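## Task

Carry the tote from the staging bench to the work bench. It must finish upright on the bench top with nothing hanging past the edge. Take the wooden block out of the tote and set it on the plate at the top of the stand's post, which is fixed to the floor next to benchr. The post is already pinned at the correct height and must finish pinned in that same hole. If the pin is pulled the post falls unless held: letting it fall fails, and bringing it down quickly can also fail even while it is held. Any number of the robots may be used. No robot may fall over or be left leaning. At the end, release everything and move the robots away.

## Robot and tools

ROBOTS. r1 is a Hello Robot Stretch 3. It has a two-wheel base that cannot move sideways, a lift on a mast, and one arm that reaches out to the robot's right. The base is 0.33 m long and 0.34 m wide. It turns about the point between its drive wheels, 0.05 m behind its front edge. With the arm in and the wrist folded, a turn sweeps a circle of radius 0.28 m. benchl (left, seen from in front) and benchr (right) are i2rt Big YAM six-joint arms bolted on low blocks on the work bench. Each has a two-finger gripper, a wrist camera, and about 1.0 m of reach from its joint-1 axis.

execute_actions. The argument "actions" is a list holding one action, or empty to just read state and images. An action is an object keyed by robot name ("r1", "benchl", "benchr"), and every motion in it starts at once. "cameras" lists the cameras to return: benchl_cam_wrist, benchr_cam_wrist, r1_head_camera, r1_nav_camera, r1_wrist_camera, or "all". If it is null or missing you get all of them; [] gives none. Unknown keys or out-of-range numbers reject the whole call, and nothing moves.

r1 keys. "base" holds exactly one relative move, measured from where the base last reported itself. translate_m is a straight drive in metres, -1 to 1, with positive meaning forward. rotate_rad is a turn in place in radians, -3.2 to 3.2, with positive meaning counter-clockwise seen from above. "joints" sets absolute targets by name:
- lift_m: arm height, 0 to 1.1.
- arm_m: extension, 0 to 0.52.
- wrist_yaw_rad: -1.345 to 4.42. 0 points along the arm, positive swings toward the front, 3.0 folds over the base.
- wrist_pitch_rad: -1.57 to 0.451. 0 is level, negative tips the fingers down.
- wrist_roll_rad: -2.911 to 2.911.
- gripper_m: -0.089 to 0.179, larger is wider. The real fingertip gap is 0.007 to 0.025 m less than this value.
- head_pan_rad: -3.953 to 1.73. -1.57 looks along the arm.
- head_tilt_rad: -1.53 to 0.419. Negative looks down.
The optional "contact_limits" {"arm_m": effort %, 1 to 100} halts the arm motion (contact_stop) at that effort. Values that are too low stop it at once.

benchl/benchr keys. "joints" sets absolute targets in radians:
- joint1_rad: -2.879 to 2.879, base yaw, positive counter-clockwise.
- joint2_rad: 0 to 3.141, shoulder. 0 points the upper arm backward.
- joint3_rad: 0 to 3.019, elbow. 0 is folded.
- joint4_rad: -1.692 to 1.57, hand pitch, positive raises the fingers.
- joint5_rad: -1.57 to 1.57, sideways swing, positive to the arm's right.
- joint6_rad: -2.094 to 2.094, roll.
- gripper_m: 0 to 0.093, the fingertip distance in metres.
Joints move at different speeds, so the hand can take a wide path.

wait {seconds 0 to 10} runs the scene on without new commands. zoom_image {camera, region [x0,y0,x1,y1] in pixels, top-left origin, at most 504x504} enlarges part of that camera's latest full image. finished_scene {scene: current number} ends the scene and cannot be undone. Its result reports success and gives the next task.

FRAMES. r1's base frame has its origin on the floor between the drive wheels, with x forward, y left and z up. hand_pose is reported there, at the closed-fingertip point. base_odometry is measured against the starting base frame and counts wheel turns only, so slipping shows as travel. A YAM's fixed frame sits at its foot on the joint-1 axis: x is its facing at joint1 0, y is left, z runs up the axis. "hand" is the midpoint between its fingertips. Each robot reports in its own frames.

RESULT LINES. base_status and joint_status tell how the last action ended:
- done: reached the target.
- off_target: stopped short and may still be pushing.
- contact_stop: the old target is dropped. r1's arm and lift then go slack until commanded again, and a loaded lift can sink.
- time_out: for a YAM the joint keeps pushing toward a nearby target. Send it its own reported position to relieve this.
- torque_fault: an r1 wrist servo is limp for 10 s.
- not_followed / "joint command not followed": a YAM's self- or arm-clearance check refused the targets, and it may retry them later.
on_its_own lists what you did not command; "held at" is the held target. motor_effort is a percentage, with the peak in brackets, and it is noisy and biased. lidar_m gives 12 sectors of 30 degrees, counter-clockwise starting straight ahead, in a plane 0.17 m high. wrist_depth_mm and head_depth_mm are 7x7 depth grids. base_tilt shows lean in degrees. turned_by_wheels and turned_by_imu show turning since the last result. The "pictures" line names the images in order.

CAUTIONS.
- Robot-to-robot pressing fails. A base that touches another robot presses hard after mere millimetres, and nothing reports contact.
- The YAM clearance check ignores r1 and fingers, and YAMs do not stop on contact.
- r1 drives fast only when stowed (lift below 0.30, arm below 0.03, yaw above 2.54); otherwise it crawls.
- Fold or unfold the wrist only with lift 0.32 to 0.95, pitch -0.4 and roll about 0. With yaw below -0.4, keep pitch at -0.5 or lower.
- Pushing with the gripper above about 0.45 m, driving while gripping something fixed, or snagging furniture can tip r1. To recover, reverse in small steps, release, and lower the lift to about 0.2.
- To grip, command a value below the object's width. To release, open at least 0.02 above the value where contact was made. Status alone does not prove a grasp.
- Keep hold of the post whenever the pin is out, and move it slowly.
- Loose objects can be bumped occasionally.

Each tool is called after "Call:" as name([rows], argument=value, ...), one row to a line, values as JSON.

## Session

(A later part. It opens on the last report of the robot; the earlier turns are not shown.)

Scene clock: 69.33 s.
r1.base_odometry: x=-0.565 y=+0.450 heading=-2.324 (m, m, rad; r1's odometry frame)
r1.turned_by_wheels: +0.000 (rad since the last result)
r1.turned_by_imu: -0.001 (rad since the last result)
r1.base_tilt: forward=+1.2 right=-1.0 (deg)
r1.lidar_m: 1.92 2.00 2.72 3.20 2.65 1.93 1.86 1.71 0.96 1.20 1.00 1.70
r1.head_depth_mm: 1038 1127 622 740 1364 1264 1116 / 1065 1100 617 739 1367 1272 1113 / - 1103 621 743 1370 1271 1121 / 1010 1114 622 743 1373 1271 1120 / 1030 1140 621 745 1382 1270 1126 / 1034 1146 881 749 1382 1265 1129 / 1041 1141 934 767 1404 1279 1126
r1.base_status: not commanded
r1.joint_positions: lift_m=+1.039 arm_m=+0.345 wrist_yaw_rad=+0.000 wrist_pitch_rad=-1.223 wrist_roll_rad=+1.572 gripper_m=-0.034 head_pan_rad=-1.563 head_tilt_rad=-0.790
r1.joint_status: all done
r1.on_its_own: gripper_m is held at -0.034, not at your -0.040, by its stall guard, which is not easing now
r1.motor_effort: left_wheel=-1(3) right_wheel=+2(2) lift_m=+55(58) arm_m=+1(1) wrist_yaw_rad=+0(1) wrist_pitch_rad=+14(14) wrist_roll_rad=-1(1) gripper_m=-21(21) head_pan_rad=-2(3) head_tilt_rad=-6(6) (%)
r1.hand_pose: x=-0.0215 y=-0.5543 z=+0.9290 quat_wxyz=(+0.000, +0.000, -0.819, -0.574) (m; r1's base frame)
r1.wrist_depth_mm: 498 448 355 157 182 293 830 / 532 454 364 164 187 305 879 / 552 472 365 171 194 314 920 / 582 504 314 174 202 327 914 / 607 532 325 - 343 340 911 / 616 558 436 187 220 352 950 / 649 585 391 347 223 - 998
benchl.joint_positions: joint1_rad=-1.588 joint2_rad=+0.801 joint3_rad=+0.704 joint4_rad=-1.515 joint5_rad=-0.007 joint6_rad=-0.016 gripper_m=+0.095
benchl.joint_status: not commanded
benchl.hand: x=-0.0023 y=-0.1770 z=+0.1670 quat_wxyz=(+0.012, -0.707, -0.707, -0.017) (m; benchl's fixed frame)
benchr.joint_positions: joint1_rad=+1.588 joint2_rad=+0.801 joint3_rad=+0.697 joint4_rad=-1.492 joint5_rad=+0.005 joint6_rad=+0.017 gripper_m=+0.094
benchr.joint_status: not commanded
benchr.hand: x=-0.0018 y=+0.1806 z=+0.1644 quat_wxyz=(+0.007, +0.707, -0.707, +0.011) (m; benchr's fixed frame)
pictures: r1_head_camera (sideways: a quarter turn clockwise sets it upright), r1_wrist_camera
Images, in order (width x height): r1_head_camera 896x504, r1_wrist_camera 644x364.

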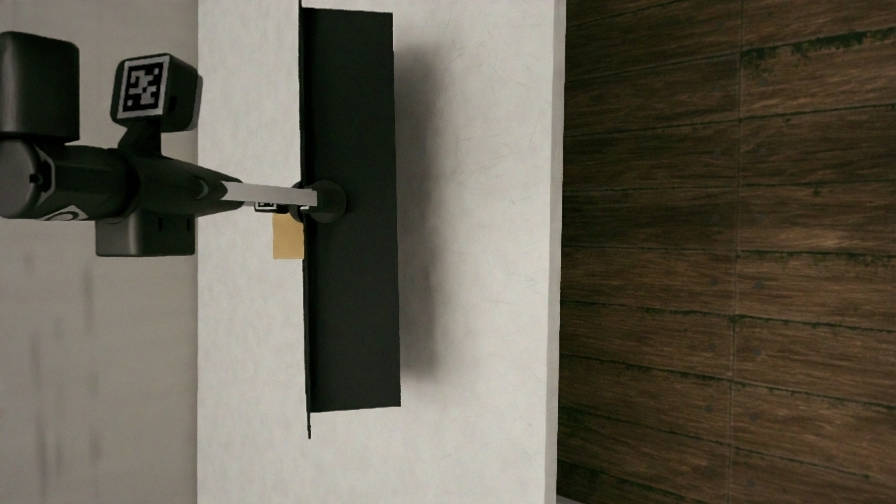

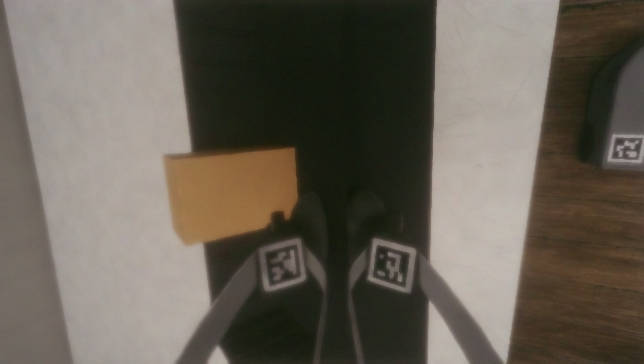

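Call:
execute_actions([
  {"r1":{"joints":{"lift_m":0.98,"wrist_pitch_rad":-1.5}}},
], cameras=[])

Call:
execute_actions([
  {"r1":{"joints":{"lift_m":0.935,"arm_m":0.3}}},
], cameras=[])

Call:
execute_actions([
  {"r1":{"joints":{"arm_m":0.19}}},
], cameras=[])

Call:
execute_actions([
  {"r1":{"joints":{"gripper_m":0.07}}},
], cameras=[])

Call:
execute_actions([
  {"r1":{"joints":{"lift_m":1.02,"head_tilt_rad":-1.0}}},
], cameras=[])

Call:
execute_actions([
  {"r1":{"joints":{"arm_m":0},"base":{"rotate_rad":-1.58}}},
], cameras=[])

Call:
execute_actions([
  {"r1":{"joints":{"wrist_pitch_rad":0,"lift_m":0.72,"gripper_m":0.179},"base":{"translate_m":-0.2}}},
], cameras=[])

Call:
execute_actions([
  {"r1":{"joints":{"head_tilt_rad":-0.8},"base":{"rotate_rad":1.58}}},
], cameras=["r1_head_camera","r1_wrist_camera"])

Scene clock: 78.90 s.
r1.base_odometry: x=-0.565 y=+0.450 heading=-2.324 (m, m, rad; r1's odometry frame)
r1.turned_by_wheels: +0.000 (rad since the last result)
r1.turned_by_imu: -0.001 (rad since the last result)
r1.base_tilt: forward=+1.2 right=-1.0 (deg)
r1.lidar_m: 1.92 1.99 2.72 3.18 2.65 1.93 1.86 1.71 0.96 1.20 0.99 1.70
r1.head_depth_mm: - 1111 922 637 1370 1267 1119 / - 1157 827 625 1370 1268 1120 / - - 828 633 1368 1269 1121 / 1031 1145 755 628 1375 1261 1124 / 1033 1142 828 622 1375 1271 1126 / 1042 1140 910 622 1370 1271 1125 / 1041 1151 936 767 1402 1277 1129
r1.base_status: not commanded
r1.joint_positions: lift_m=+0.980 arm_m=+0.345 wrist_yaw_rad=+0.000 wrist_pitch_rad=-1.504 wrist_roll_rad=+1.572 gripper_m=-0.034 head_pan_rad=-1.563 head_tilt_rad=-0.790
r1.joint_status: all done
r1.on_its_own: gripper_m is held at -0.034, not at your -0.040, by its stall guard, which is not easing now
r1.motor_effort: left_wheel=-2(2) right_wheel=+3(3) lift_m=+30(50) arm_m=+1(1) wrist_yaw_rad=+0(0) wrist_pitch_rad=+3(17) wrist_roll_rad=-1(1) gripper_m=-20(21) head_pan_rad=-2(3) head_tilt_rad=-5(5) (%)
r1.hand_pose: x=-0.0215 y=-0.4826 z=+0.8617 quat_wxyz=(+0.000, -0.001, -0.730, -0.683) (m; r1's base frame)
r1.wrist_depth_mm: 260 273 238 128 941 929 913 / 262 286 247 133 953 - - / 260 293 260 138 986 - - / 241 269 272 141 - - - / 203 253 288 143 - - - / 205 311 305 152 - - - / 278 324 311 274 - - -
benchl.joint_positions: joint1_rad=-1.588 joint2_rad=+0.801 joint3_rad=+0.704 joint4_rad=-1.515 joint5_rad=-0.007 joint6_rad=-0.016 gripper_m=+0.095
benchl.joint_status: not commanded
benchl.hand: x=-0.0023 y=-0.1770 z=+0.1670 quat_wxyz=(+0.012, -0.707, -0.707, -0.017) (m; benchl's fixed frame)
benchr.joint_positions: joint1_rad=+1.588 joint2_rad=+0.801 joint3_rad=+0.697 joint4_rad=-1.492 joint5_rad=+0.005 joint6_rad=+0.017 gripper_m=+0.094
benchr.joint_status: not commanded
benchr.hand: x=-0.0018 y=+0.1806 z=+0.1644 quat_wxyz=(+0.007, +0.707, -0.707, +0.011) (m; benchr's fixed frame)
pictures: none
No camera images: the call's "cameras" was empty. Leave "cameras" out to get every camera's image.

Scene clock: 80.33 s.
r1.base_odometry: x=-0.565 y=+0.450 heading=-2.324 (m, m, rad; r1's odometry frame)
r1.turned_by_wheels: +0.000 (rad since the last result)
r1.turned_by_imu: +0.000 (rad since the last result)
r1.base_tilt: forward=+1.1 right=-0.9 (deg)
r1.lidar_m: 1.92 2.00 2.72 3.18 2.65 1.93 1.86 1.71 0.95 1.20 0.99 1.70
r1.head_depth_mm: 1006 - 871 662 1368 1265 1119 / 990 - - 737 1366 1266 1115 / 1005 - - 740 1372 1271 1122 / 1030 1133 817 744 1375 1266 1124 / 1036 1137 932 745 1377 1276 1124 / 1038 1144 935 661 1378 1272 1122 / 1039 1148 937 767 1406 1273 1129
r1.base_status: not commanded
r1.joint_positions: lift_m=+0.935 arm_m=+0.300 wrist_yaw_rad=+0.000 wrist_pitch_rad=-1.482 wrist_roll_rad=+1.572 gripper_m=-0.034 head_pan_rad=-1.563 head_tilt_rad=-0.790
r1.joint_status: all done
r1.on_its_own: gripper_m is held at -0.034, not at your -0.040, by its stall guard, which is not easing now
r1.motor_effort: left_wheel=-2(2) right_wheel=+3(3) lift_m=+32(32) arm_m=-3(1) wrist_yaw_rad=-1(1) wrist_pitch_rad=-11(12) wrist_roll_rad=-1(1) gripper_m=-18(20) head_pan_rad=-3(2) head_tilt_rad=-6(6) (%)
r1.hand_pose: x=-0.0215 y=-0.4436 z=+0.8166 quat_wxyz=(+0.000, -0.001, -0.737, -0.675) (m; r1's base frame)
r1.wrist_depth_mm: 249 235 222 127 911 884 845 / 256 245 229 132 935 - - / 264 255 238 136 967 - - / 238 260 248 142 984 973 940 / 206 267 258 143 - - 968 / 205 284 272 150 - - - / 264 299 277 260 - - -
benchl.joint_positions: joint1_rad=-1.588 joint2_rad=+0.801 joint3_rad=+0.704 joint4_rad=-1.515 joint5_rad=-0.007 joint6_rad=-0.016 gripper_m=+0.095
benchl.joint_status: not commanded
benchl.hand: x=-0.0023 y=-0.1770 z=+0.1670 quat_wxyz=(+0.012, -0.707, -0.707, -0.017) (m; benchl's fixed frame)
benchr.joint_positions: joint1_rad=+1.588 joint2_rad=+0.801 joint3_rad=+0.697 joint4_rad=-1.492 joint5_rad=+0.005 joint6_rad=+0.017 gripper_m=+0.094
benchr.joint_status: not commanded
benchr.hand: x=-0.0018 y=+0.1806 z=+0.1644 quat_wxyz=(+0.007, +0.707, -0.707, +0.011) (m; benchr's fixed frame)
pictures: none
No camera images: the call's "cameras" was empty. Leave "cameras" out to get every camera's image.

Scene clock: 82.40 s.
r1.base_odometry: x=-0.565 y=+0.450 heading=-2.324 (m, m, rad; r1's odometry frame)
r1.turned_by_wheels: +0.000 (rad since the last result)
r1.turned_by_imu: +0.000 (rad since the last result)
r1.base_tilt: forward=+1.2 right=-1.0 (deg)
r1.lidar_m: 1.92 1.99 2.72 3.18 2.65 1.93 1.86 1.71 0.96 1.20 1.00 1.70
r1.head_depth_mm: 1018 - - 641 589 1265 1112 / 1020 - - - 582 1269 1120 / 1029 1130 - - 577 1271 1117 / 1032 1131 932 694 639 1272 1125 / 1030 1140 935 719 640 1273 1123 / 1037 1148 935 702 575 1274 1129 / 1044 1142 935 767 695 1278 1126
r1.base_status: not commanded
r1.joint_positions: lift_m=+0.935 arm_m=+0.190 wrist_yaw_rad=+0.000 wrist_pitch_rad=-1.481 wrist_roll_rad=+1.572 gripper_m=-0.034 head_pan_rad=-1.563 head_tilt_rad=-0.790
r1.joint_status: all done
r1.on_its_own: gripper_m is held at -0.034, not at your -0.040, by its stall guard, which is not easing now
r1.motor_effort: left_wheel=-2(2) right_wheel=+3(4) lift_m=+32(32) arm_m=-3(6) wrist_yaw_rad=+0(0) wrist_pitch_rad=-12(12) wrist_roll_rad=-1(1) gripper_m=-18(19) head_pan_rad=-2(2) head_tilt_rad=-5(5) (%)
r1.hand_pose: x=-0.0215 y=-0.3341 z=+0.8166 quat_wxyz=(+0.000, -0.001, -0.738, -0.675) (m; r1's base frame)
r1.wrist_depth_mm: 249 235 220 127 911 850 849 / 257 244 228 131 929 - 857 / 266 255 239 136 986 - 901 / 250 262 248 142 - 974 942 / 205 265 261 144 - - 978 / 204 284 273 151 - - 996 / 255 301 278 263 - - -
benchl.joint_positions: joint1_rad=-1.588 joint2_rad=+0.801 joint3_rad=+0.704 joint4_rad=-1.515 joint5_rad=-0.007 joint6_rad=-0.016 gripper_m=+0.095
benchl.joint_status: not commanded
benchl.hand: x=-0.0023 y=-0.1770 z=+0.1670 quat_wxyz=(+0.012, -0.707, -0.707, -0.017) (m; benchl's fixed frame)
benchr.joint_positions: joint1_rad=+1.588 joint2_rad=+0.801 joint3_rad=+0.697 joint4_rad=-1.492 joint5_rad=+0.005 joint6_rad=+0.017 gripper_m=+0.094
benchr.joint_status: not commanded
benchr.hand: x=-0.0018 y=+0.1806 z=+0.1644 quat_wxyz=(+0.007, +0.707, -0.707, +0.011) (m; benchr's fixed frame)
pictures: none
No camera images: the call's "cameras" was empty. Leave "cameras" out to get every camera's image.

Scene clock: 83.93 s.
r1.base_odometry: x=-0.565 y=+0.450 heading=-2.324 (m, m, rad; r1's odometry frame)
r1.turned_by_wheels: +0.000 (rad since the last result)
r1.turned_by_imu: +0.000 (rad since the last result)
r1.base_tilt: forward=+1.2 right=-0.9 (deg)
r1.lidar_m: 1.92 1.99 2.73 3.17 2.65 1.93 1.86 1.71 0.96 1.20 1.00 1.70
r1.head_depth_mm: 1018 - - 638 572 1267 1115 / 1023 - - - 623 1264 1121 / 1027 1136 - - 623 1272 1123 / 1030 1135 933 697 626 1269 1122 / 1034 1143 934 723 629 1252 1118 / 1034 1141 935 701 602 1254 1128 / 1036 1152 939 768 680 1275 1129
r1.base_status: not commanded
r1.joint_positions: lift_m=+0.935 arm_m=+0.190 wrist_yaw_rad=+0.000 wrist_pitch_rad=-1.482 wrist_roll_rad=+1.572 gripper_m=+0.070 head_pan_rad=-1.563 head_tilt_rad=-0.790
r1.joint_status: all done
r1.motor_effort: left_wheel=-2(2) right_wheel=+3(3) lift_m=+32(32) arm_m=-3(3) wrist_yaw_rad=+0(0) wrist_pitch_rad=-11(12) wrist_roll_rad=-1(1) gripper_m=+2(81) head_pan_rad=-3(2) head_tilt_rad=-5(5) (%)
r1.hand_pose: x=-0.0215 y=-0.3338 z=+0.8166 quat_wxyz=(+0.000, -0.001, -0.738, -0.675) (m; r1's base frame)
r1.wrist_depth_mm: 245 239 224 212 886 860 851 / 253 248 232 221 130 - 877 / 253 257 243 229 134 - 884 / 233 260 252 236 968 958 945 / 188 241 266 244 145 - 953 / 187 239 275 256 151 - 996 / 189 293 285 266 159 - -
benchl.joint_positions: joint1_rad=-1.588 joint2_rad=+0.801 joint3_rad=+0.704 joint4_rad=-1.515 joint5_rad=-0.007 joint6_rad=-0.016 gripper_m=+0.095
benchl.joint_status: not commanded
benchl.hand: x=-0.0023 y=-0.1770 z=+0.1670 quat_wxyz=(+0.012, -0.707, -0.707, -0.017) (m; benchl's fixed frame)
benchr.joint_positions: joint1_rad=+1.588 joint2_rad=+0.801 joint3_rad=+0.697 joint4_rad=-1.492 joint5_rad=+0.005 joint6_rad=+0.017 gripper_m=+0.094
benchr.joint_status: not commanded
benchr.hand: x=-0.0018 y=+0.1806 z=+0.1644 quat_wxyz=(+0.007, +0.707, -0.707, +0.011) (m; benchr's fixed frame)
pictures: none
No camera images: the call's "cameras" was empty. Leave "cameras" out to get every camera's image.

Scene clock: 87.43 s.
r1.base_odometry: x=-0.565 y=+0.450 heading=-2.324 (m, m, rad; r1's odometry frame)
r1.turned_by_wheels: +0.000 (rad since the last result)
r1.turned_by_imu: -0.001 (rad since the last result)
r1.base_tilt: forward=+1.3 right=-1.0 (deg)
r1.lidar_m: 1.92 1.99 2.72 3.18 2.65 1.93 1.86 1.72 0.96 1.20 1.00 1.70
r1.head_depth_mm: 946 - 730 1422 1309 1183 1087 / - 809 732 1397 1293 1187 - / - - 718 1425 1301 1202 - / 1031 812 733 1419 1322 1199 - / 1009 849 735 1413 1321 1192 1094 / 1010 853 740 1434 1323 1200 1092 / 1016 854 740 1442 1330 1200 1097
r1.base_status: not commanded
r1.joint_positions: lift_m=+1.020 arm_m=+0.190 wrist_yaw_rad=+0.000 wrist_pitch_rad=-1.497 wrist_roll_rad=+1.572 gripper_m=+0.070 head_pan_rad=-1.564 head_tilt_rad=-0.990
r1.joint_status: all done
r1.motor_effort: left_wheel=+0(4) right_wheel=+0(8) lift_m=+42(56) arm_m=-1(3) wrist_yaw_rad=+0(0) wrist_pitch_rad=-1(11) wrist_roll_rad=-1(1) gripper_m=+0(2) head_pan_rad=-3(3) head_tilt_rad=-6(26) (%)
r1.hand_pose: x=-0.0215 y=-0.3295 z=+0.9013 quat_wxyz=(+0.000, -0.001, -0.732, -0.681) (m; r1's base frame)
r1.wrist_depth_mm: 337 328 324 - 991 963 939 / 349 342 337 - - - 963 / 362 355 349 - - - 997 / 379 366 359 - - - - / 392 385 375 - - - - / 407 395 392 - - - - / 427 417 403 - - - -
benchl.joint_positions: joint1_rad=-1.588 joint2_rad=+0.801 joint3_rad=+0.704 joint4_rad=-1.515 joint5_rad=-0.007 joint6_rad=-0.016 gripper_m=+0.095
benchl.joint_status: not commanded
benchl.hand: x=-0.0023 y=-0.1770 z=+0.1670 quat_wxyz=(+0.012, -0.707, -0.707, -0.017) (m; benchl's fixed frame)
benchr.joint_positions: joint1_rad=+1.588 joint2_rad=+0.801 joint3_rad=+0.697 joint4_rad=-1.492 joint5_rad=+0.005 joint6_rad=+0.017 gripper_m=+0.094
benchr.joint_status: not commanded
benchr.hand: x=-0.0018 y=+0.1806 z=+0.1644 quat_wxyz=(+0.007, +0.707, -0.707, +0.011) (m; benchr's fixed frame)
pictures: none
No camera images: the call's "cameras" was empty. Leave "cameras" out to get every camera's image.

Scene clock: 90.93 s.
r1.base_odometry: x=-0.565 y=+0.450 heading=+2.380 (m, m, rad; r1's odometry frame)
r1.turned_by_wheels: -1.580 (rad since the last result)
r1.turned_by_imu: -1.571 (rad since the last result)
r1.base_tilt: forward=+1.4 right=-1.0 (deg)
r1.lidar_m: 1.20 1.00 1.68 1.92 1.98 2.67 3.19 2.70 1.94 1.86 1.75 0.96
r1.head_depth_mm: - - - - 1276 1185 1084 / - - - - 1273 1188 - / - - - - - 1208 - / 1730 1931 1679 1525 1276 1202 - / 1759 1933 1687 1476 1322 1195 1088 / 1753 1936 1677 1477 1325 1200 1095 / 1753 1953 1690 1489 1320 1203 1095
r1.base_status: done
r1.joint_positions: lift_m=+1.020 arm_m=+0.000 wrist_yaw_rad=+0.000 wrist_pitch_rad=-1.497 wrist_roll_rad=+1.572 gripper_m=+0.070 head_pan_rad=-1.564 head_tilt_rad=-0.990
r1.joint_status: all done
r1.motor_effort: left_wheel=+1(5) right_wheel=-2(7) lift_m=+41(42) arm_m=-2(6) wrist_yaw_rad=+1(1) wrist_pitch_rad=-1(1) wrist_roll_rad=-1(1) gripper_m=+0(0) head_pan_rad=-2(2) head_tilt_rad=-6(6) (%)
r1.hand_pose: x=-0.0215 y=-0.1397 z=+0.9013 quat_wxyz=(+0.000, -0.001, -0.732, -0.681) (m; r1's base frame)
r1.wrist_depth_mm: - - - 985 980 985 951 / - - - - - 995 972 / - - - - - - - / - - - - - - - / - - - - - - - / - - - - - - - / - - - - - - -
benchl.joint_positions: joint1_rad=-1.588 joint2_rad=+0.801 joint3_rad=+0.704 joint4_rad=-1.515 joint5_rad=-0.007 joint6_rad=-0.016 gripper_m=+0.095
benchl.joint_status: not commanded
benchl.hand: x=-0.0023 y=-0.1770 z=+0.1670 quat_wxyz=(+0.012, -0.707, -0.707, -0.017) (m; benchl's fixed frame)
benchr.joint_positions: joint1_rad=+1.588 joint2_rad=+0.801 joint3_rad=+0.697 joint4_rad=-1.492 joint5_rad=+0.005 joint6_rad=+0.017 gripper_m=+0.094
benchr.joint_status: not commanded
benchr.hand: x=-0.0018 y=+0.1806 z=+0.1644 quat_wxyz=(+0.007, +0.707, -0.707, +0.011) (m; benchr's fixed frame)
pictures: none
No camera images: the call's "cameras" was empty. Leave "cameras" out to get every camera's image.

Scene clock: 94.50 s.
r1.base_odometry: x=-0.421 y=+0.311 heading=+2.380 (m, m, rad; r1's odometry frame)
r1.turned_by_wheels: +0.000 (rad since the last result)
r1.turned_by_imu: -0.002 (rad since the last result)
r1.base_tilt: forward=+1.3 right=-1.0 (deg)
r1.lidar_m: 1.40 1.16 1.96 1.92 1.98 2.67 2.97 2.71 1.95 1.86 1.93 1.13
r1.head_depth_mm: 1752 1910 1656 1467 1349 - - / 1750 1904 1664 1468 - - - / 1756 1927 1663 1484 - 1178 - / 1749 1941 1678 1475 1297 1196 - / 1746 1931 1686 1479 1322 1202 1092 / 1776 1932 1691 1487 1329 1197 1094 / 1764 1943 1684 1479 1332 1202 1092
r1.base_status: done
r1.joint_positions: lift_m=+0.720 arm_m=+0.000 wrist_yaw_rad=+0.000 wrist_pitch_rad=-0.022 wrist_roll_rad=+1.572 gripper_m=+0.179 head_pan_rad=-1.564 head_tilt_rad=-0.990
r1.joint_status: all done
r1.motor_effort: left_wheel=+1(3) right_wheel=-2(7) lift_m=+29(37) arm_m=-2(2) wrist_yaw_rad=+1(0) wrist_pitch_rad=+13(12) wrist_roll_rad=-1(1) gripper_m=+1(84) head_pan_rad=-2(2) head_tilt_rad=-6(6) (%)
r1.hand_pose: x=-0.0214 y=-0.4009 z=+0.8292 quat_wxyz=(+0.000, +0.000, -1.000, -0.011) (m; r1's base frame)
r1.wrist_depth_mm: - - - - - - - / - - - - - - - / - - - - - - 990 / - - - - - - - / - - - - - - 995 / - - - - - - - / - - - - - - -
benchl.joint_positions: joint1_rad=-1.588 joint2_rad=+0.801 joint3_rad=+0.704 joint4_rad=-1.515 joint5_rad=-0.007 joint6_rad=-0.016 gripper_m=+0.095
benchl.joint_status: not commanded
benchl.hand: x=-0.0023 y=-0.1770 z=+0.1670 quat_wxyz=(+0.012, -0.707, -0.707, -0.017) (m; benchl's fixed frame)
benchr.joint_positions: joint1_rad=+1.588 joint2_rad=+0.801 joint3_rad=+0.697 joint4_rad=-1.492 joint5_rad=+0.005 joint6_rad=+0.017 gripper_m=+0.094
benchr.joint_status: not commanded
benchr.hand: x=-0.0018 y=+0.1806 z=+0.1644 quat_wxyz=(+0.007, +0.707, -0.707, +0.011) (m; benchr's fixed frame)
pictures: none
No camera images: the call's "cameras" was empty. Leave "cameras" out to get every camera's image.

Scene clock: 97.93 s.
r1.base_odometry: x=-0.421 y=+0.311 heading=-2.323 (m, m, rad; r1's odometry frame)
r1.turned_by_wheels: +1.580 (rad since the last result)
r1.turned_by_imu: +1.570 (rad since the last result)
r1.base_tilt: forward=+1.2 right=-1.1 (deg)
r1.lidar_m: 1.92 1.99 2.70 3.11 2.65 1.94 1.86 1.93 1.13 1.41 1.16 1.98
r1.head_depth_mm: 1206 1153 907 1610 1437 1297 - / 1207 1151 913 1614 1411 - - / 1213 1156 911 1521 1459 - - / 1209 1160 911 1579 1421 1271 1119 / 1218 1170 916 1628 1448 1264 1123 / 1216 1169 919 1634 1461 1265 1115 / 1225 1172 921 1585 1465 1266 1120
r1.base_status: done
r1.joint_positions: lift_m=+0.720 arm_m=+0.000 wrist_yaw_rad=+0.000 wrist_pitch_rad=-0.022 wrist_roll_rad=+1.572 gripper_m=+0.179 head_pan_rad=-1.564 head_tilt_rad=-0.804
r1.joint_status: all done
r1.motor_effort: left_wheel=-2(5) right_wheel=+2(6) lift_m=+30(29) arm_m=-2(2) wrist_yaw_rad=-1(0) wrist_pitch_rad=+13(13) wrist_roll_rad=-1(1) gripper_m=+1(1) head_pan_rad=-2(2) head_tilt_rad=+2(22) (%)
r1.hand_pose: x=-0.0214 y=-0.4009 z=+0.8292 quat_wxyz=(+0.000, +0.000, -1.000, -0.011) (m; r1's base frame)
r1.wrist_depth_mm: - - - - 472 - - / - - - - 461 - - / - - - - 558 - - / - - - - 568 - 999 / - - - - 558 - 961 / - - - - 561 - - / - - - - 705 - -
benchl.joint_positions: joint1_rad=-1.588 joint2_rad=+0.801 joint3_rad=+0.704 joint4_rad=-1.515 joint5_rad=-0.007 joint6_rad=-0.016 gripper_m=+0.095
benchl.joint_status: not commanded
benchl.hand: x=-0.0023 y=-0.1770 z=+0.1670 quat_wxyz=(+0.012, -0.707, -0.707, -0.017) (m; benchl's fixed frame)
benchr.joint_positions: joint1_rad=+1.588 joint2_rad=+0.801 joint3_rad=+0.697 joint4_rad=-1.492 joint5_rad=+0.005 joint6_rad=+0.017 gripper_m=+0.094
benchr.joint_status: not commanded
benchr.hand: x=-0.0018 y=+0.1806 z=+0.1644 quat_wxyz=(+0.007, +0.707, -0.707, +0.011) (m; benchr's fixed frame)
pictures: r1_head_camera (sideways: a quarter turn clockwise sets it upright), r1_wrist_camera
Images, in order (width x height): r1_head_camera 896x504, r1_wrist_camera 644x364.

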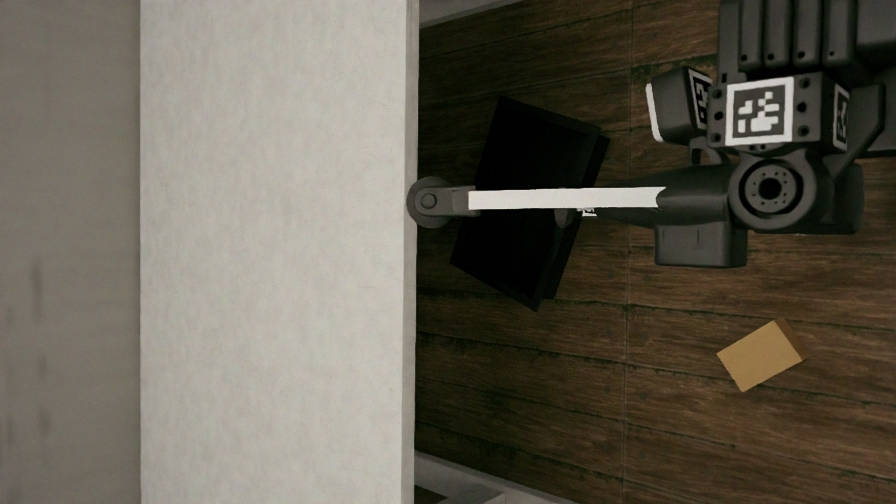

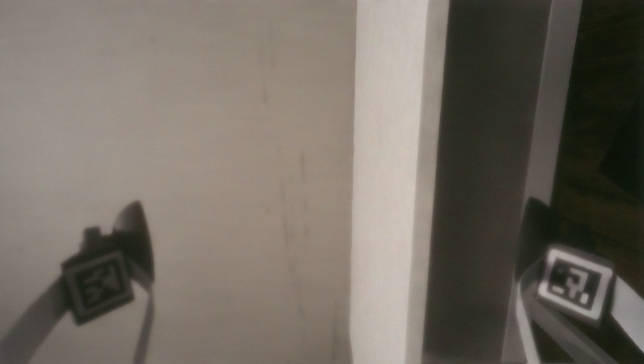

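Call:
execute_actions([
  {"r1":{"joints":{"head_tilt_rad":-1.1,"wrist_pitch_rad":-1.5,"wrist_roll_rad":0,"lift_m":0.3,"arm_m":0.25,"gripper_m":0.15},"base":{"translate_m":0.2}}},
], cameras=["r1_head_camera","r1_wrist_camera"])

Scene clock: 106.87 s.
r1.base_odometry: x=-0.557 y=+0.166 heading=-2.324 (m, m, rad; r1's odometry frame)
r1.turned_by_wheels: +0.000 (rad since the last result)
r1.turned_by_imu: +0.000 (rad since the last result)
r1.base_tilt: forward=+1.2 right=-1.0 (deg)
r1.lidar_m: 1.72 1.78 2.43 2.95 2.93 2.15 2.06 2.00 1.24 1.40 1.06 1.78
r1.head_depth_mm: 843 770 1474 1385 1265 1171 1108 / 843 774 1503 1388 1279 1188 - / 846 773 1515 1432 1263 - - / 849 776 1543 1400 1253 1206 - / 853 779 1539 1397 1278 1175 1090 / 856 782 1506 1405 1275 1186 1096 / 858 784 1536 1401 1292 1182 1096
r1.base_status: done
r1.joint_positions: lift_m=+0.300 arm_m=+0.250 wrist_yaw_rad=+0.000 wrist_pitch_rad=-1.495 wrist_roll_rad=+0.005 gripper_m=+0.150 head_pan_rad=-1.564 head_tilt_rad=-1.086
r1.joint_status: all done
r1.motor_effort: left_wheel=-2(2) right_wheel=+1(6) lift_m=+29(27) arm_m=+2(2) wrist_yaw_rad=+0(1) wrist_pitch_rad=-3(13) wrist_roll_rad=-2(6) gripper_m=+0(82) head_pan_rad=-2(2) head_tilt_rad=-8(33) (%)
r1.hand_pose: x=-0.0216 y=-0.3899 z=+0.1817 quat_wxyz=(+0.517, +0.480, -0.519, -0.482) (m; r1's base frame)
r1.wrist_depth_mm: 329 325 323 320 321 321 317 / 332 335 334 330 329 326 323 / 344 341 337 335 332 334 332 / 349 352 349 283 341 342 340 / 366 362 356 294 354 351 348 / 367 - 367 364 364 361 355 / 376 382 375 371 371 371 364
benchl.joint_positions: joint1_rad=-1.588 joint2_rad=+0.801 joint3_rad=+0.704 joint4_rad=-1.515 joint5_rad=-0.007 joint6_rad=-0.016 gripper_m=+0.095
benchl.joint_status: not commanded
benchl.hand: x=-0.0023 y=-0.1770 z=+0.1670 quat_wxyz=(+0.012, -0.707, -0.707, -0.017) (m; benchl's fixed frame)
benchr.joint_positions: joint1_rad=+1.588 joint2_rad=+0.801 joint3_rad=+0.697 joint4_rad=-1.492 joint5_rad=+0.005 joint6_rad=+0.017 gripper_m=+0.094
benchr.joint_status: not commanded
benchr.hand: x=-0.0018 y=+0.1806 z=+0.1644 quat_wxyz=(+0.007, +0.707, -0.707, +0.011) (m; benchr's fixed frame)
pictures: r1_head_camera (sideways: a quarter turn clockwise sets it upright), r1_wrist_camera
Images, in order (width x height): r1_head_camera 896x504, r1_wrist_camera 644x364.

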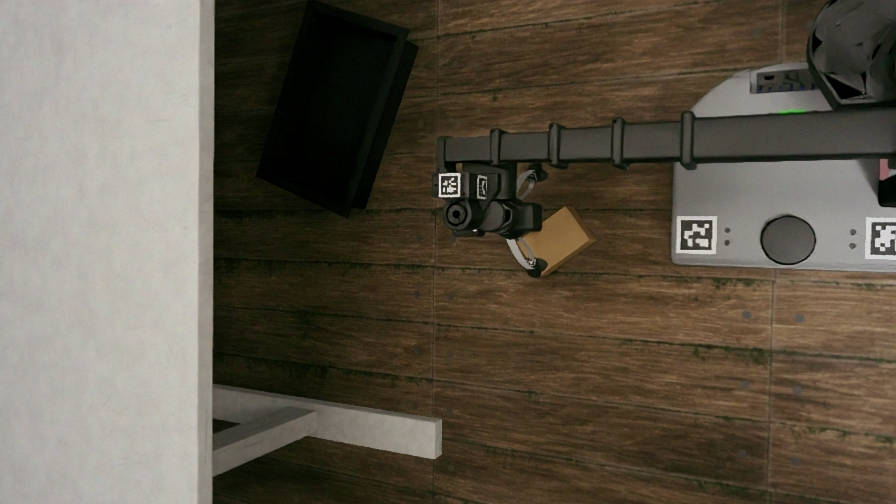

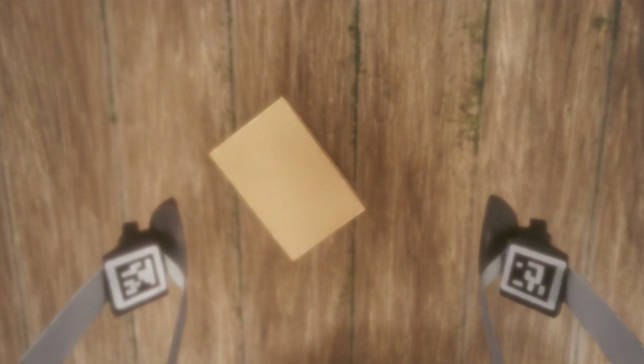

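Call:
execute_actions([
  {"r1":{"joints":{"wrist_roll_rad":-0.6,"lift_m":0.21,"arm_m":0.26},"base":{"translate_m":0.04}}},
], cameras=["r1_wrist_camera"])

Scene clock: 112.33 s.
r1.base_odometry: x=-0.585 y=+0.136 heading=-2.324 (m, m, rad; r1's odometry frame)
r1.turned_by_wheels: +0.000 (rad since the last result)
r1.turned_by_imu: -0.001 (rad since the last result)
r1.base_tilt: forward=+1.3 right=-1.2 (deg)
r1.lidar_m: 1.67 1.73 2.37 2.95 2.99 2.19 2.10 2.01 1.27 1.40 1.04 1.74
r1.head_depth_mm: 841 767 1503 1371 1268 1169 1109 / 843 771 1515 1398 1272 1195 - / 847 773 1504 1427 1248 - - / 849 776 1537 1418 1261 1200 - / 852 780 1542 1400 1284 1184 1098 / 857 783 1500 1400 1286 1183 1093 / 860 783 1555 1415 1284 1188 1094
r1.base_status: done
r1.joint_positions: lift_m=+0.210 arm_m=+0.260 wrist_yaw_rad=+0.000 wrist_pitch_rad=-1.496 wrist_roll_rad=-0.595 gripper_m=+0.150 head_pan_rad=-1.564 head_tilt_rad=-1.086
r1.joint_status: all done
r1.motor_effort: left_wheel=-2(2) right_wheel=+1(6) lift_m=+30(27) arm_m=+2(1) wrist_yaw_rad=-1(1) wrist_pitch_rad=-2(3) wrist_roll_rad=-2(3) gripper_m=+1(0) head_pan_rad=-2(2) head_tilt_rad=-7(7) (%)
r1.hand_pose: x=-0.0215 y=-0.3999 z=+0.0917 quat_wxyz=(+0.647, +0.601, -0.343, -0.319) (m; r1's base frame)
r1.wrist_depth_mm: 231 232 233 236 236 238 238 / 237 237 238 240 242 244 242 / 243 244 245 188 245 249 251 / 249 250 252 193 253 256 259 / 256 255 256 196 261 259 264 / 262 - 265 202 267 272 273 / 269 271 274 275 276 277 278
benchl.joint_positions: joint1_rad=-1.588 joint2_rad=+0.801 joint3_rad=+0.704 joint4_rad=-1.515 joint5_rad=-0.007 joint6_rad=-0.016 gripper_m=+0.095
benchl.joint_status: not commanded
benchl.hand: x=-0.0023 y=-0.1770 z=+0.1670 quat_wxyz=(+0.012, -0.707, -0.707, -0.017) (m; benchl's fixed frame)
benchr.joint_positions: joint1_rad=+1.588 joint2_rad=+0.801 joint3_rad=+0.697 joint4_rad=-1.492 joint5_rad=+0.005 joint6_rad=+0.017 gripper_m=+0.094
benchr.joint_status: not commanded
benchr.hand: x=-0.0018 y=+0.1806 z=+0.1644 quat_wxyz=(+0.007, +0.707, -0.707, +0.011) (m; benchr's fixed frame)
pictures: r1_wrist_camera
Images, in order (width x height): r1_wrist_camera 644x364.

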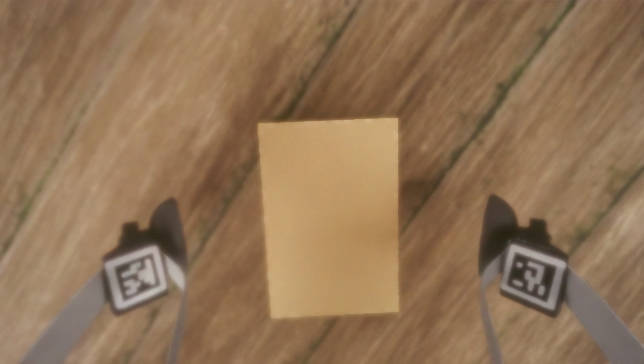

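Call:
execute_actions([
  {"r1":{"joints":{"lift_m":0.15}}},
], cameras=[])

Call:
execute_actions([
  {"r1":{"joints":{"gripper_m":0.03}}},
], cameras=[])

Call:
execute_actions([
  {"r1":{"joints":{"lift_m":0.6,"arm_m":0.15,"head_pan_rad":0,"head_tilt_rad":-0.2},"base":{"rotate_rad":1.3}}},
], cameras=["r1_head_camera","r1_wrist_camera"])

Scene clock: 117.83 s.
r1.base_odometry: x=-0.585 y=+0.136 heading=-2.324 (m, m, rad; r1's odometry frame)
r1.turned_by_wheels: +0.000 (rad since the last result)
r1.turned_by_imu: -0.001 (rad since the last result)
r1.base_tilt: forward=+1.2 right=-1.1 (deg)
r1.lidar_m: 1.68 1.74 2.38 2.94 2.99 2.19 2.10 2.00 1.27 1.40 1.04 1.74
r1.head_depth_mm: 840 769 1501 1373 1267 1174 1098 / 845 773 1504 1392 1271 1199 - / 847 775 1518 1417 1243 - - / 849 779 1537 1401 1263 1208 - / 854 781 1547 1395 1278 1177 1094 / 853 782 1505 1404 1284 1179 1094 / 857 784 1557 1409 1284 1187 1096
r1.base_status: not commanded
r1.joint_positions: lift_m=+0.150 arm_m=+0.260 wrist_yaw_rad=+0.000 wrist_pitch_rad=-1.496 wrist_roll_rad=-0.595 gripper_m=+0.150 head_pan_rad=-1.564 head_tilt_rad=-1.086
r1.joint_status: all done
r1.motor_effort: left_wheel=-2(2) right_wheel=+1(2) lift_m=+30(27) arm_m=+2(2) wrist_yaw_rad=+1(1) wrist_pitch_rad=-2(2) wrist_roll_rad=-2(2) gripper_m=+1(1) head_pan_rad=-2(2) head_tilt_rad=-8(8) (%)
r1.hand_pose: x=-0.0215 y=-0.3999 z=+0.0317 quat_wxyz=(+0.647, +0.601, -0.343, -0.319) (m; r1's base frame)
r1.wrist_depth_mm: 175 176 177 178 179 179 181 / 179 180 181 182 182 184 185 / 183 185 185 127 128 188 190 / 189 189 188 130 131 195 195 / 193 193 192 134 135 197 201 / 199 - 200 137 139 205 205 / 203 206 204 140 142 210 212
benchl.joint_positions: joint1_rad=-1.588 joint2_rad=+0.801 joint3_rad=+0.704 joint4_rad=-1.515 joint5_rad=-0.007 joint6_rad=-0.016 gripper_m=+0.095
benchl.joint_status: not commanded
benchl.hand: x=-0.0023 y=-0.1770 z=+0.1670 quat_wxyz=(+0.012, -0.707, -0.707, -0.017) (m; benchl's fixed frame)
benchr.joint_positions: joint1_rad=+1.588 joint2_rad=+0.801 joint3_rad=+0.697 joint4_rad=-1.492 joint5_rad=+0.005 joint6_rad=+0.017 gripper_m=+0.094
benchr.joint_status: not commanded
benchr.hand: x=-0.0018 y=+0.1806 z=+0.1644 quat_wxyz=(+0.007, +0.707, -0.707, +0.011) (m; benchr's fixed frame)
pictures: none
No camera images: the call's "cameras" was empty. Leave "cameras" out to get every camera's image.

Scene clock: 119.53 s.
r1.base_odometry: x=-0.585 y=+0.136 heading=-2.324 (m, m, rad; r1's odometry frame)
r1.turned_by_wheels: +0.000 (rad since the last result)
r1.turned_by_imu: +0.000 (rad since the last result)
r1.base_tilt: forward=+1.4 right=-1.1 (deg)
r1.lidar_m: 1.68 1.74 2.37 2.95 3.00 2.18 2.11 2.01 1.27 1.41 1.04 1.74
r1.head_depth_mm: 842 771 1503 1363 1264 1170 1097 / 844 769 1502 1393 1267 1201 - / 846 774 1507 1413 1245 - - / 851 778 1540 1404 1263 1204 - / 852 779 1547 1403 1273 1181 1093 / 855 783 1500 1405 1287 1180 1095 / 856 784 1557 1403 1285 1187 1098
r1.base_status: not commanded
r1.joint_positions: lift_m=+0.150 arm_m=+0.260 wrist_yaw_rad=+0.000 wrist_pitch_rad=-1.495 wrist_roll_rad=-0.595 gripper_m=+0.031 head_pan_rad=-1.564 head_tilt_rad=-1.086
r1.joint_status: all done
r1.motor_effort: left_wheel=-2(2) right_wheel=+3(3) lift_m=+32(32) arm_m=+2(2) wrist_yaw_rad=+0(0) wrist_pitch_rad=-3(4) wrist_roll_rad=-2(2) gripper_m=-22(97) head_pan_rad=-2(2) head_tilt_rad=-8(8) (%)
r1.hand_pose: x=-0.0215 y=-0.4002 z=+0.0317 quat_wxyz=(+0.648, +0.601, -0.343, -0.319) (m; r1's base frame)
r1.wrist_depth_mm: 175 176 176 177 178 179 180 / 179 180 181 180 182 184 185 / 183 184 184 124 125 188 190 / 188 189 128 127 128 195 195 / 191 193 131 131 131 198 200 / 198 198 134 134 135 204 205 / 203 205 204 138 140 209 211
benchl.joint_positions: joint1_rad=-1.588 joint2_rad=+0.801 joint3_rad=+0.704 joint4_rad=-1.515 joint5_rad=-0.007 joint6_rad=-0.016 gripper_m=+0.095
benchl.joint_status: not commanded
benchl.hand: x=-0.0023 y=-0.1770 z=+0.1670 quat_wxyz=(+0.012, -0.707, -0.707, -0.017) (m; benchl's fixed frame)
benchr.joint_positions: joint1_rad=+1.588 joint2_rad=+0.801 joint3_rad=+0.697 joint4_rad=-1.492 joint5_rad=+0.005 joint6_rad=+0.017 gripper_m=+0.094
benchr.joint_status: not commanded
benchr.hand: x=-0.0018 y=+0.1806 z=+0.1644 quat_wxyz=(+0.007, +0.707, -0.707, +0.011) (m; benchr's fixed frame)
pictures: none
No camera images: the call's "cameras" was empty. Leave "cameras" out to get every camera's image.

Scene clock: 124.47 s.
r1.base_odometry: x=-0.585 y=+0.136 heading=-1.024 (m, m, rad; r1's odometry frame)
r1.turned_by_wheels: +1.300 (rad since the last result)
r1.turned_by_imu: +1.291 (rad since the last result)
r1.base_tilt: forward=+1.4 right=-1.0 (deg)
r1.lidar_m: 2.94 3.19 2.45 2.11 2.10 1.27 1.40 1.04 1.62 1.68 1.68 1.93
r1.head_depth_mm: 2740 2752 2847 2912 2805 2081 1594 / 3081 3224 3434 3520 2967 2066 1594 / 3082 3206 3394 3539 2949 2062 1584 / 3003 3158 3280 3434 2965 2059 1592 / 2931 3070 3211 3325 2962 2076 1589 / 2890 2996 3135 3233 2982 2062 1588 / 2794 2925 3036 3121 2934 2051 1576
r1.base_status: done
r1.joint_positions: lift_m=+0.600 arm_m=+0.150 wrist_yaw_rad=+0.000 wrist_pitch_rad=-1.495 wrist_roll_rad=-0.596 gripper_m=+0.037 head_pan_rad=-0.007 head_tilt_rad=-0.211
r1.joint_status: all done
r1.on_its_own: gripper_m is held at +0.036, not at your +0.030, by its stall guard, which is not easing now
r1.motor_effort: left_wheel=-2(6) right_wheel=+2(6) lift_m=+53(57) arm_m=-2(4) wrist_yaw_rad=+1(1) wrist_pitch_rad=-3(3) wrist_roll_rad=-2(2) gripper_m=-20(22) head_pan_rad=+3(33) head_tilt_rad=+7(52) (%)
r1.hand_pose: x=-0.0215 y=-0.2906 z=+0.4809 quat_wxyz=(+0.648, +0.601, -0.343, -0.319) (m; r1's base frame)
r1.wrist_depth_mm: 599 613 615 611 617 615 620 / 607 614 614 626 622 636 642 / 648 628 633 124 125 647 662 / 655 643 128 127 128 672 667 / 668 665 131 131 131 688 700 / 684 677 134 134 135 703 702 / 709 - 138 139 140 721 732
benchl.joint_positions: joint1_rad=-1.588 joint2_rad=+0.801 joint3_rad=+0.704 joint4_rad=-1.515 joint5_rad=-0.007 joint6_rad=-0.016 gripper_m=+0.095
benchl.joint_status: not commanded
benchl.hand: x=-0.0023 y=-0.1770 z=+0.1670 quat_wxyz=(+0.012, -0.707, -0.707, -0.017) (m; benchl's fixed frame)
benchr.joint_positions: joint1_rad=+1.588 joint2_rad=+0.801 joint3_rad=+0.697 joint4_rad=-1.492 joint5_rad=+0.005 joint6_rad=+0.017 gripper_m=+0.094
benchr.joint_status: not commanded
benchr.hand: x=-0.0018 y=+0.1806 z=+0.1644 quat_wxyz=(+0.007, +0.707, -0.707, +0.011) (m; benchr's fixed frame)
pictures: r1_head_camera (sideways: a quarter turn clockwise sets it upright), r1_wrist_camera
Images, in order (width x height): r1_head_camera 896x504, r1_wrist_camera 644x364.

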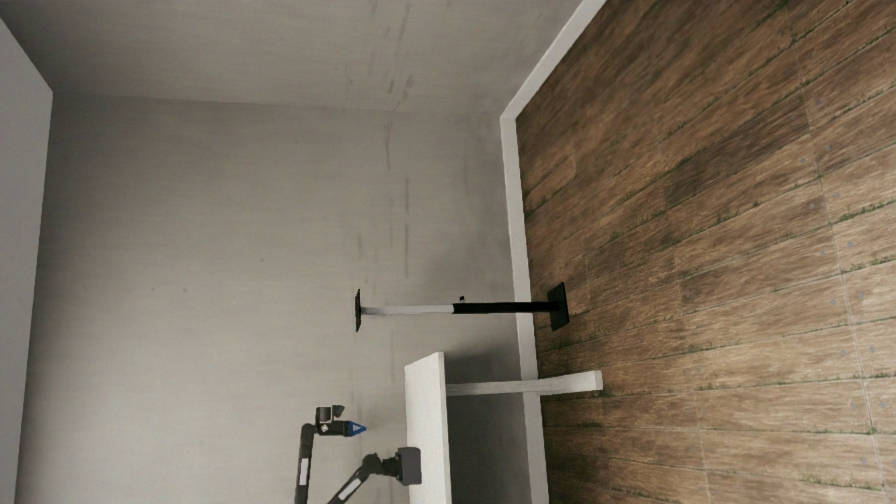

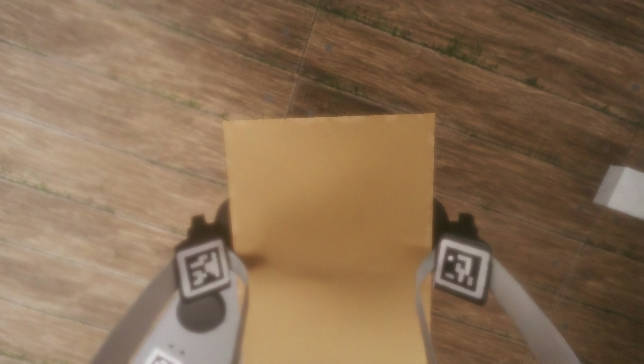

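Call:
execute_actions([
  {"r1":{"joints":{"arm_m":0,"wrist_roll_rad":0,"wrist_pitch_rad":-0.4,"lift_m":0.45},"base":{"rotate_rad":0.1}}},
], cameras=[])

Call:
execute_actions([
  {"r1":{"joints":{"wrist_yaw_rad":2.7,"lift_m":0.29}}},
], cameras=[])

Call:
execute_actions([
  {"r1":{"base":{"translate_m":1.0}}},
], cameras=[])

Call:
execute_actions([
  {"r1":{"base":{"translate_m":1.0}}},
], cameras=["r1_head_camera","r1_wrist_camera","r1_nav_camera"])

Scene clock: 138.27 s.
r1.base_odometry: x=-0.585 y=+0.136 heading=-0.924 (m, m, rad; r1's odometry frame)
r1.turned_by_wheels: +0.100 (rad since the last result)
r1.turned_by_imu: +0.098 (rad since the last result)
r1.base_tilt: forward=+1.2 right=-1.0 (deg)
r1.lidar_m: 3.38 3.17 2.33 2.11 2.12 1.27 1.40 1.04 1.73 1.67 1.68 2.06
r1.head_depth_mm: 3059 3211 3340 3455 2955 2066 1593 / 3077 3171 3315 3532 2973 2070 1592 / 2972 3139 3273 3436 2939 2070 1585 / 2925 3076 3195 3349 2970 2074 1593 / 2891 3020 3200 3286 2936 2061 1590 / 2868 2969 3114 3307 2986 2070 1594 / 2860 2967 3089 3205 2937 2072 1585
r1.base_status: done
r1.joint_positions: lift_m=+0.450 arm_m=+0.000 wrist_yaw_rad=+0.000 wrist_pitch_rad=-0.443 wrist_roll_rad=-0.005 gripper_m=+0.037 head_pan_rad=-0.007 head_tilt_rad=-0.211
r1.joint_status: all done
r1.on_its_own: gripper_m is held at +0.036, not at your +0.030, by its stall guard, which is not easing now
r1.motor_effort: left_wheel=-1(6) right_wheel=+2(7) lift_m=+32(49) arm_m=-2(4) wrist_yaw_rad=+0(0) wrist_pitch_rad=+26(24) wrist_roll_rad=+2(5) gripper_m=-20(19) head_pan_rad=+3(3) head_tilt_rad=+6(7) (%)
r1.hand_pose: x=-0.0216 y=-0.3664 z=+0.4573 quat_wxyz=(+0.692, +0.156, -0.688, -0.155) (m; r1's base frame)
r1.wrist_depth_mm: - - - - - - - / - - - - - - - / - - - 125 126 - - / 971 963 128 127 128 984 964 / 807 802 131 131 132 790 782 / 686 666 134 134 135 674 681 / 599 597 558 138 138 588 585
benchl.joint_positions: joint1_rad=-1.588 joint2_rad=+0.801 joint3_rad=+0.704 joint4_rad=-1.515 joint5_rad=-0.007 joint6_rad=-0.016 gripper_m=+0.095
benchl.joint_status: not commanded
benchl.hand: x=-0.0023 y=-0.1770 z=+0.1670 quat_wxyz=(+0.012, -0.707, -0.707, -0.017) (m; benchl's fixed frame)
benchr.joint_positions: joint1_rad=+1.588 joint2_rad=+0.801 joint3_rad=+0.697 joint4_rad=-1.492 joint5_rad=+0.005 joint6_rad=+0.017 gripper_m=+0.094
benchr.joint_status: not commanded
benchr.hand: x=-0.0018 y=+0.1806 z=+0.1644 quat_wxyz=(+0.007, +0.707, -0.707, +0.011) (m; benchr's fixed frame)
pictures: none
No camera images: the call's "cameras" was empty. Leave "cameras" out to get every camera's image.

Scene clock: 140.60 s.
r1.base_odometry: x=-0.585 y=+0.136 heading=-0.924 (m, m, rad; r1's odometry frame)
r1.turned_by_wheels: +0.000 (rad since the last result)
r1.turned_by_imu: +0.000 (rad since the last result)
r1.base_tilt: forward=+1.4 right=-1.1 (deg)
r1.lidar_m: 3.05 3.16 2.33 2.10 2.12 1.27 1.40 1.05 1.72 1.68 1.69 2.06
r1.head_depth_mm: 3090 3169 3317 3438 2971 2080 1589 / 3051 3203 3358 3498 2972 2072 1590 / 2984 3124 3231 3439 2952 2080 1592 / 2926 3078 3195 3372 2942 2054 1592 / 2904 3036 3157 3234 2945 2071 1593 / 2842 2981 3084 3247 2934 2065 1588 / 2849 2922 3060 3267 2972 2069 1593
r1.base_status: not commanded
r1.joint_positions: lift_m=+0.290 arm_m=+0.000 wrist_yaw_rad=+2.697 wrist_pitch_rad=-0.441 wrist_roll_rad=-0.004 gripper_m=+0.037 head_pan_rad=-0.007 head_tilt_rad=-0.211
r1.joint_status: all done
r1.on_its_own: gripper_m is held at +0.036, not at your +0.030, by its stall guard, which is not easing now
r1.motor_effort: left_wheel=-2(2) right_wheel=+2(2) lift_m=+32(37) arm_m=-2(2) wrist_yaw_rad=+1(2) wrist_pitch_rad=+25(26) wrist_roll_rad=+2(2) gripper_m=-19(20) head_pan_rad=+3(3) head_tilt_rad=+7(7) (%)
r1.hand_pose: x=+0.0740 y=+0.0546 z=+0.2977 quat_wxyz=(+0.303, +0.706, +0.000, +0.640) (m; r1's base frame)
r1.wrist_depth_mm: - - - - - - - / - - - - - - - / 887 886 825 125 126 867 879 / - 694 129 128 128 685 682 / - 569 130 131 131 564 575 / - - 134 134 135 491 485 / - - 137 138 138 427 423
benchl.joint_positions: joint1_rad=-1.588 joint2_rad=+0.801 joint3_rad=+0.704 joint4_rad=-1.515 joint5_rad=-0.007 joint6_rad=-0.016 gripper_m=+0.095
benchl.joint_status: not commanded
benchl.hand: x=-0.0023 y=-0.1770 z=+0.1670 quat_wxyz=(+0.012, -0.707, -0.707, -0.017) (m; benchl's fixed frame)
benchr.joint_positions: joint1_rad=+1.588 joint2_rad=+0.801 joint3_rad=+0.697 joint4_rad=-1.492 joint5_rad=+0.005 joint6_rad=+0.017 gripper_m=+0.094
benchr.joint_status: not commanded
benchr.hand: x=-0.0018 y=+0.1806 z=+0.1644 quat_wxyz=(+0.007, +0.707, -0.707, +0.011) (m; benchr's fixed frame)
pictures: none
No camera images: the call's "cameras" was empty. Leave "cameras" out to get every camera's image.

Scene clock: 145.73 s.
r1.base_odometry: x=+0.018 y=-0.662 heading=-0.924 (m, m, rad; r1's odometry frame)
r1.turned_by_wheels: +0.000 (rad since the last result)
r1.turned_by_imu: +0.008 (rad since the last result)
r1.base_tilt: forward=+1.2 right=-0.9 (deg)
r1.lidar_m: 1.95 2.33 2.50 2.27 2.28 2.20 2.40 1.98 1.66 1.51 1.52 1.87
r1.head_depth_mm: 2169 2263 2394 2499 2625 2071 1584 / 2133 2242 2341 2470 2558 2082 1595 / 2118 2204 2298 2422 2529 2074 1592 / 2072 2181 2258 2367 2489 2067 1587 / 2039 2139 2230 2304 2443 2075 1587 / 2027 2114 2185 2263 2403 2064 1599 / 1995 2069 2151 1988 2390 2072 1585
r1.base_status: done
r1.joint_positions: lift_m=+0.290 arm_m=+0.000 wrist_yaw_rad=+2.698 wrist_pitch_rad=-0.441 wrist_roll_rad=-0.004 gripper_m=+0.037 head_pan_rad=-0.007 head_tilt_rad=-0.210
r1.joint_status: not commanded
r1.on_its_own: gripper_m is held at +0.036, not at your +0.030, by its stall guard, which is not easing now
r1.motor_effort: left_wheel=-2(6) right_wheel=+2(9) lift_m=+32(32) arm_m=-2(2) wrist_yaw_rad=+1(2) wrist_pitch_rad=+25(25) wrist_roll_rad=+2(2) gripper_m=-20(19) head_pan_rad=+3(3) head_tilt_rad=+6(6) (%)
r1.hand_pose: x=+0.0737 y=+0.0547 z=+0.2977 quat_wxyz=(+0.303, +0.706, +0.000, +0.641) (m; r1's base frame)
r1.wrist_depth_mm: - - - - - - - / - - - - - - - / 928 873 828 125 126 865 862 / - 686 128 127 128 691 681 / - 582 130 131 131 572 573 / - - 134 134 135 491 491 / - - 137 138 139 427 421
benchl.joint_positions: joint1_rad=-1.588 joint2_rad=+0.801 joint3_rad=+0.704 joint4_rad=-1.515 joint5_rad=-0.007 joint6_rad=-0.016 gripper_m=+0.095
benchl.joint_status: not commanded
benchl.hand: x=-0.0023 y=-0.1770 z=+0.1670 quat_wxyz=(+0.012, -0.707, -0.707, -0.017) (m; benchl's fixed frame)
benchr.joint_positions: joint1_rad=+1.588 joint2_rad=+0.801 joint3_rad=+0.697 joint4_rad=-1.492 joint5_rad=+0.005 joint6_rad=+0.017 gripper_m=+0.094
benchr.joint_status: not commanded
benchr.hand: x=-0.0018 y=+0.1806 z=+0.1644 quat_wxyz=(+0.007, +0.707, -0.707, +0.011) (m; benchr's fixed frame)
pictures: none
No camera images: the call's "cameras" was empty. Leave "cameras" out to get every camera's image.

Scene clock: 150.87 s.
r1.base_odometry: x=+0.620 y=-1.460 heading=-0.924 (m, m, rad; r1's odometry frame)
r1.turned_by_wheels: +0.000 (rad since the last result)
r1.turned_by_imu: +0.008 (rad since the last result)
r1.base_tilt: forward=+1.2 right=-1.0 (deg)
r1.lidar_m: 1.00 0.97 1.73 2.43 2.45 3.03 3.18 2.30 1.48 1.35 1.36 1.52
r1.head_depth_mm: 1242 1299 1362 1432 1510 1593 1589 / 1227 1284 1343 1411 1486 1574 1590 / 1210 1264 1320 1379 1466 1543 1595 / 1193 1243 1303 1354 1436 1497 1447 / 1181 1237 1291 1349 1416 1496 1537 / 1164 1217 1274 1335 1363 1030 1452 / 1158 1200 1257 1310 1347 944 721
r1.base_status: done
r1.joint_positions: lift_m=+0.290 arm_m=+0.000 wrist_yaw_rad=+2.698 wrist_pitch_rad=-0.441 wrist_roll_rad=-0.004 gripper_m=+0.037 head_pan_rad=-0.007 head_tilt_rad=-0.210
r1.joint_status: not commanded
r1.on_its_own: gripper_m is held at +0.036, not at your +0.030, by its stall guard, which is not easing now
r1.motor_effort: left_wheel=-2(7) right_wheel=+1(9) lift_m=+33(32) arm_m=-2(2) wrist_yaw_rad=+0(1) wrist_pitch_rad=+25(25) wrist_roll_rad=+2(2) gripper_m=-20(20) head_pan_rad=+3(3) head_tilt_rad=+6(5) (%)
r1.hand_pose: x=+0.0737 y=+0.0547 z=+0.2977 quat_wxyz=(+0.303, +0.706, +0.000, +0.641) (m; r1's base frame)
r1.wrist_depth_mm: - - - - - - - / - - - - - - - / 902 887 833 125 126 871 809 / - 699 129 128 129 689 685 / - 565 131 131 131 559 561 / - - 134 134 135 485 491 / - - 137 137 139 426 427
benchl.joint_positions: joint1_rad=-1.588 joint2_rad=+0.801 joint3_rad=+0.704 joint4_rad=-1.515 joint5_rad=-0.007 joint6_rad=-0.016 gripper_m=+0.095
benchl.joint_status: not commanded
benchl.hand: x=-0.0023 y=-0.1770 z=+0.1670 quat_wxyz=(+0.012, -0.707, -0.707, -0.017) (m; benchl's fixed frame)
benchr.joint_positions: joint1_rad=+1.588 joint2_rad=+0.801 joint3_rad=+0.697 joint4_rad=-1.492 joint5_rad=+0.005 joint6_rad=+0.017 gripper_m=+0.094
benchr.joint_status: not commanded
benchr.hand: x=-0.0018 y=+0.1806 z=+0.1644 quat_wxyz=(+0.007, +0.707, -0.707, +0.011) (m; benchr's fixed frame)
pictures: r1_head_camera (sideways: a quarter turn clockwise sets it upright), r1_nav_camera (sideways: a quarter turn counterclockwise sets it upright), r1_wrist_camera
Images, in order (width x height): r1_head_camera 896x504, r1_nav_camera 672x504, r1_wrist_camera 644x364.

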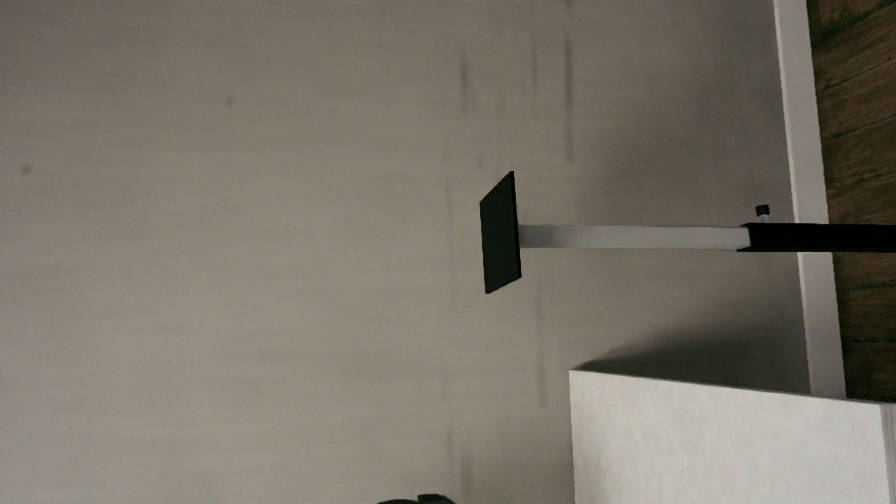

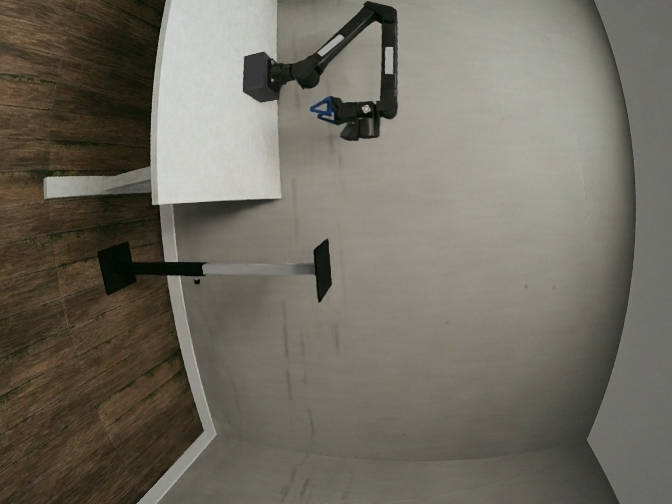

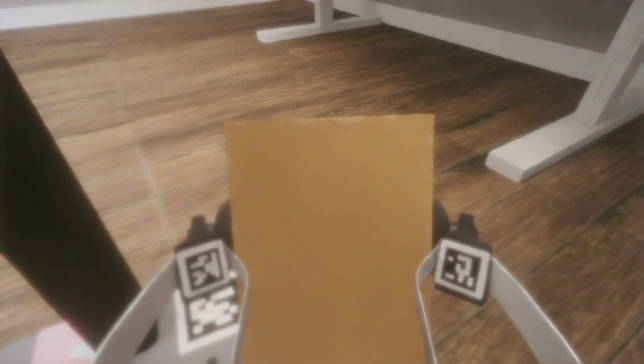

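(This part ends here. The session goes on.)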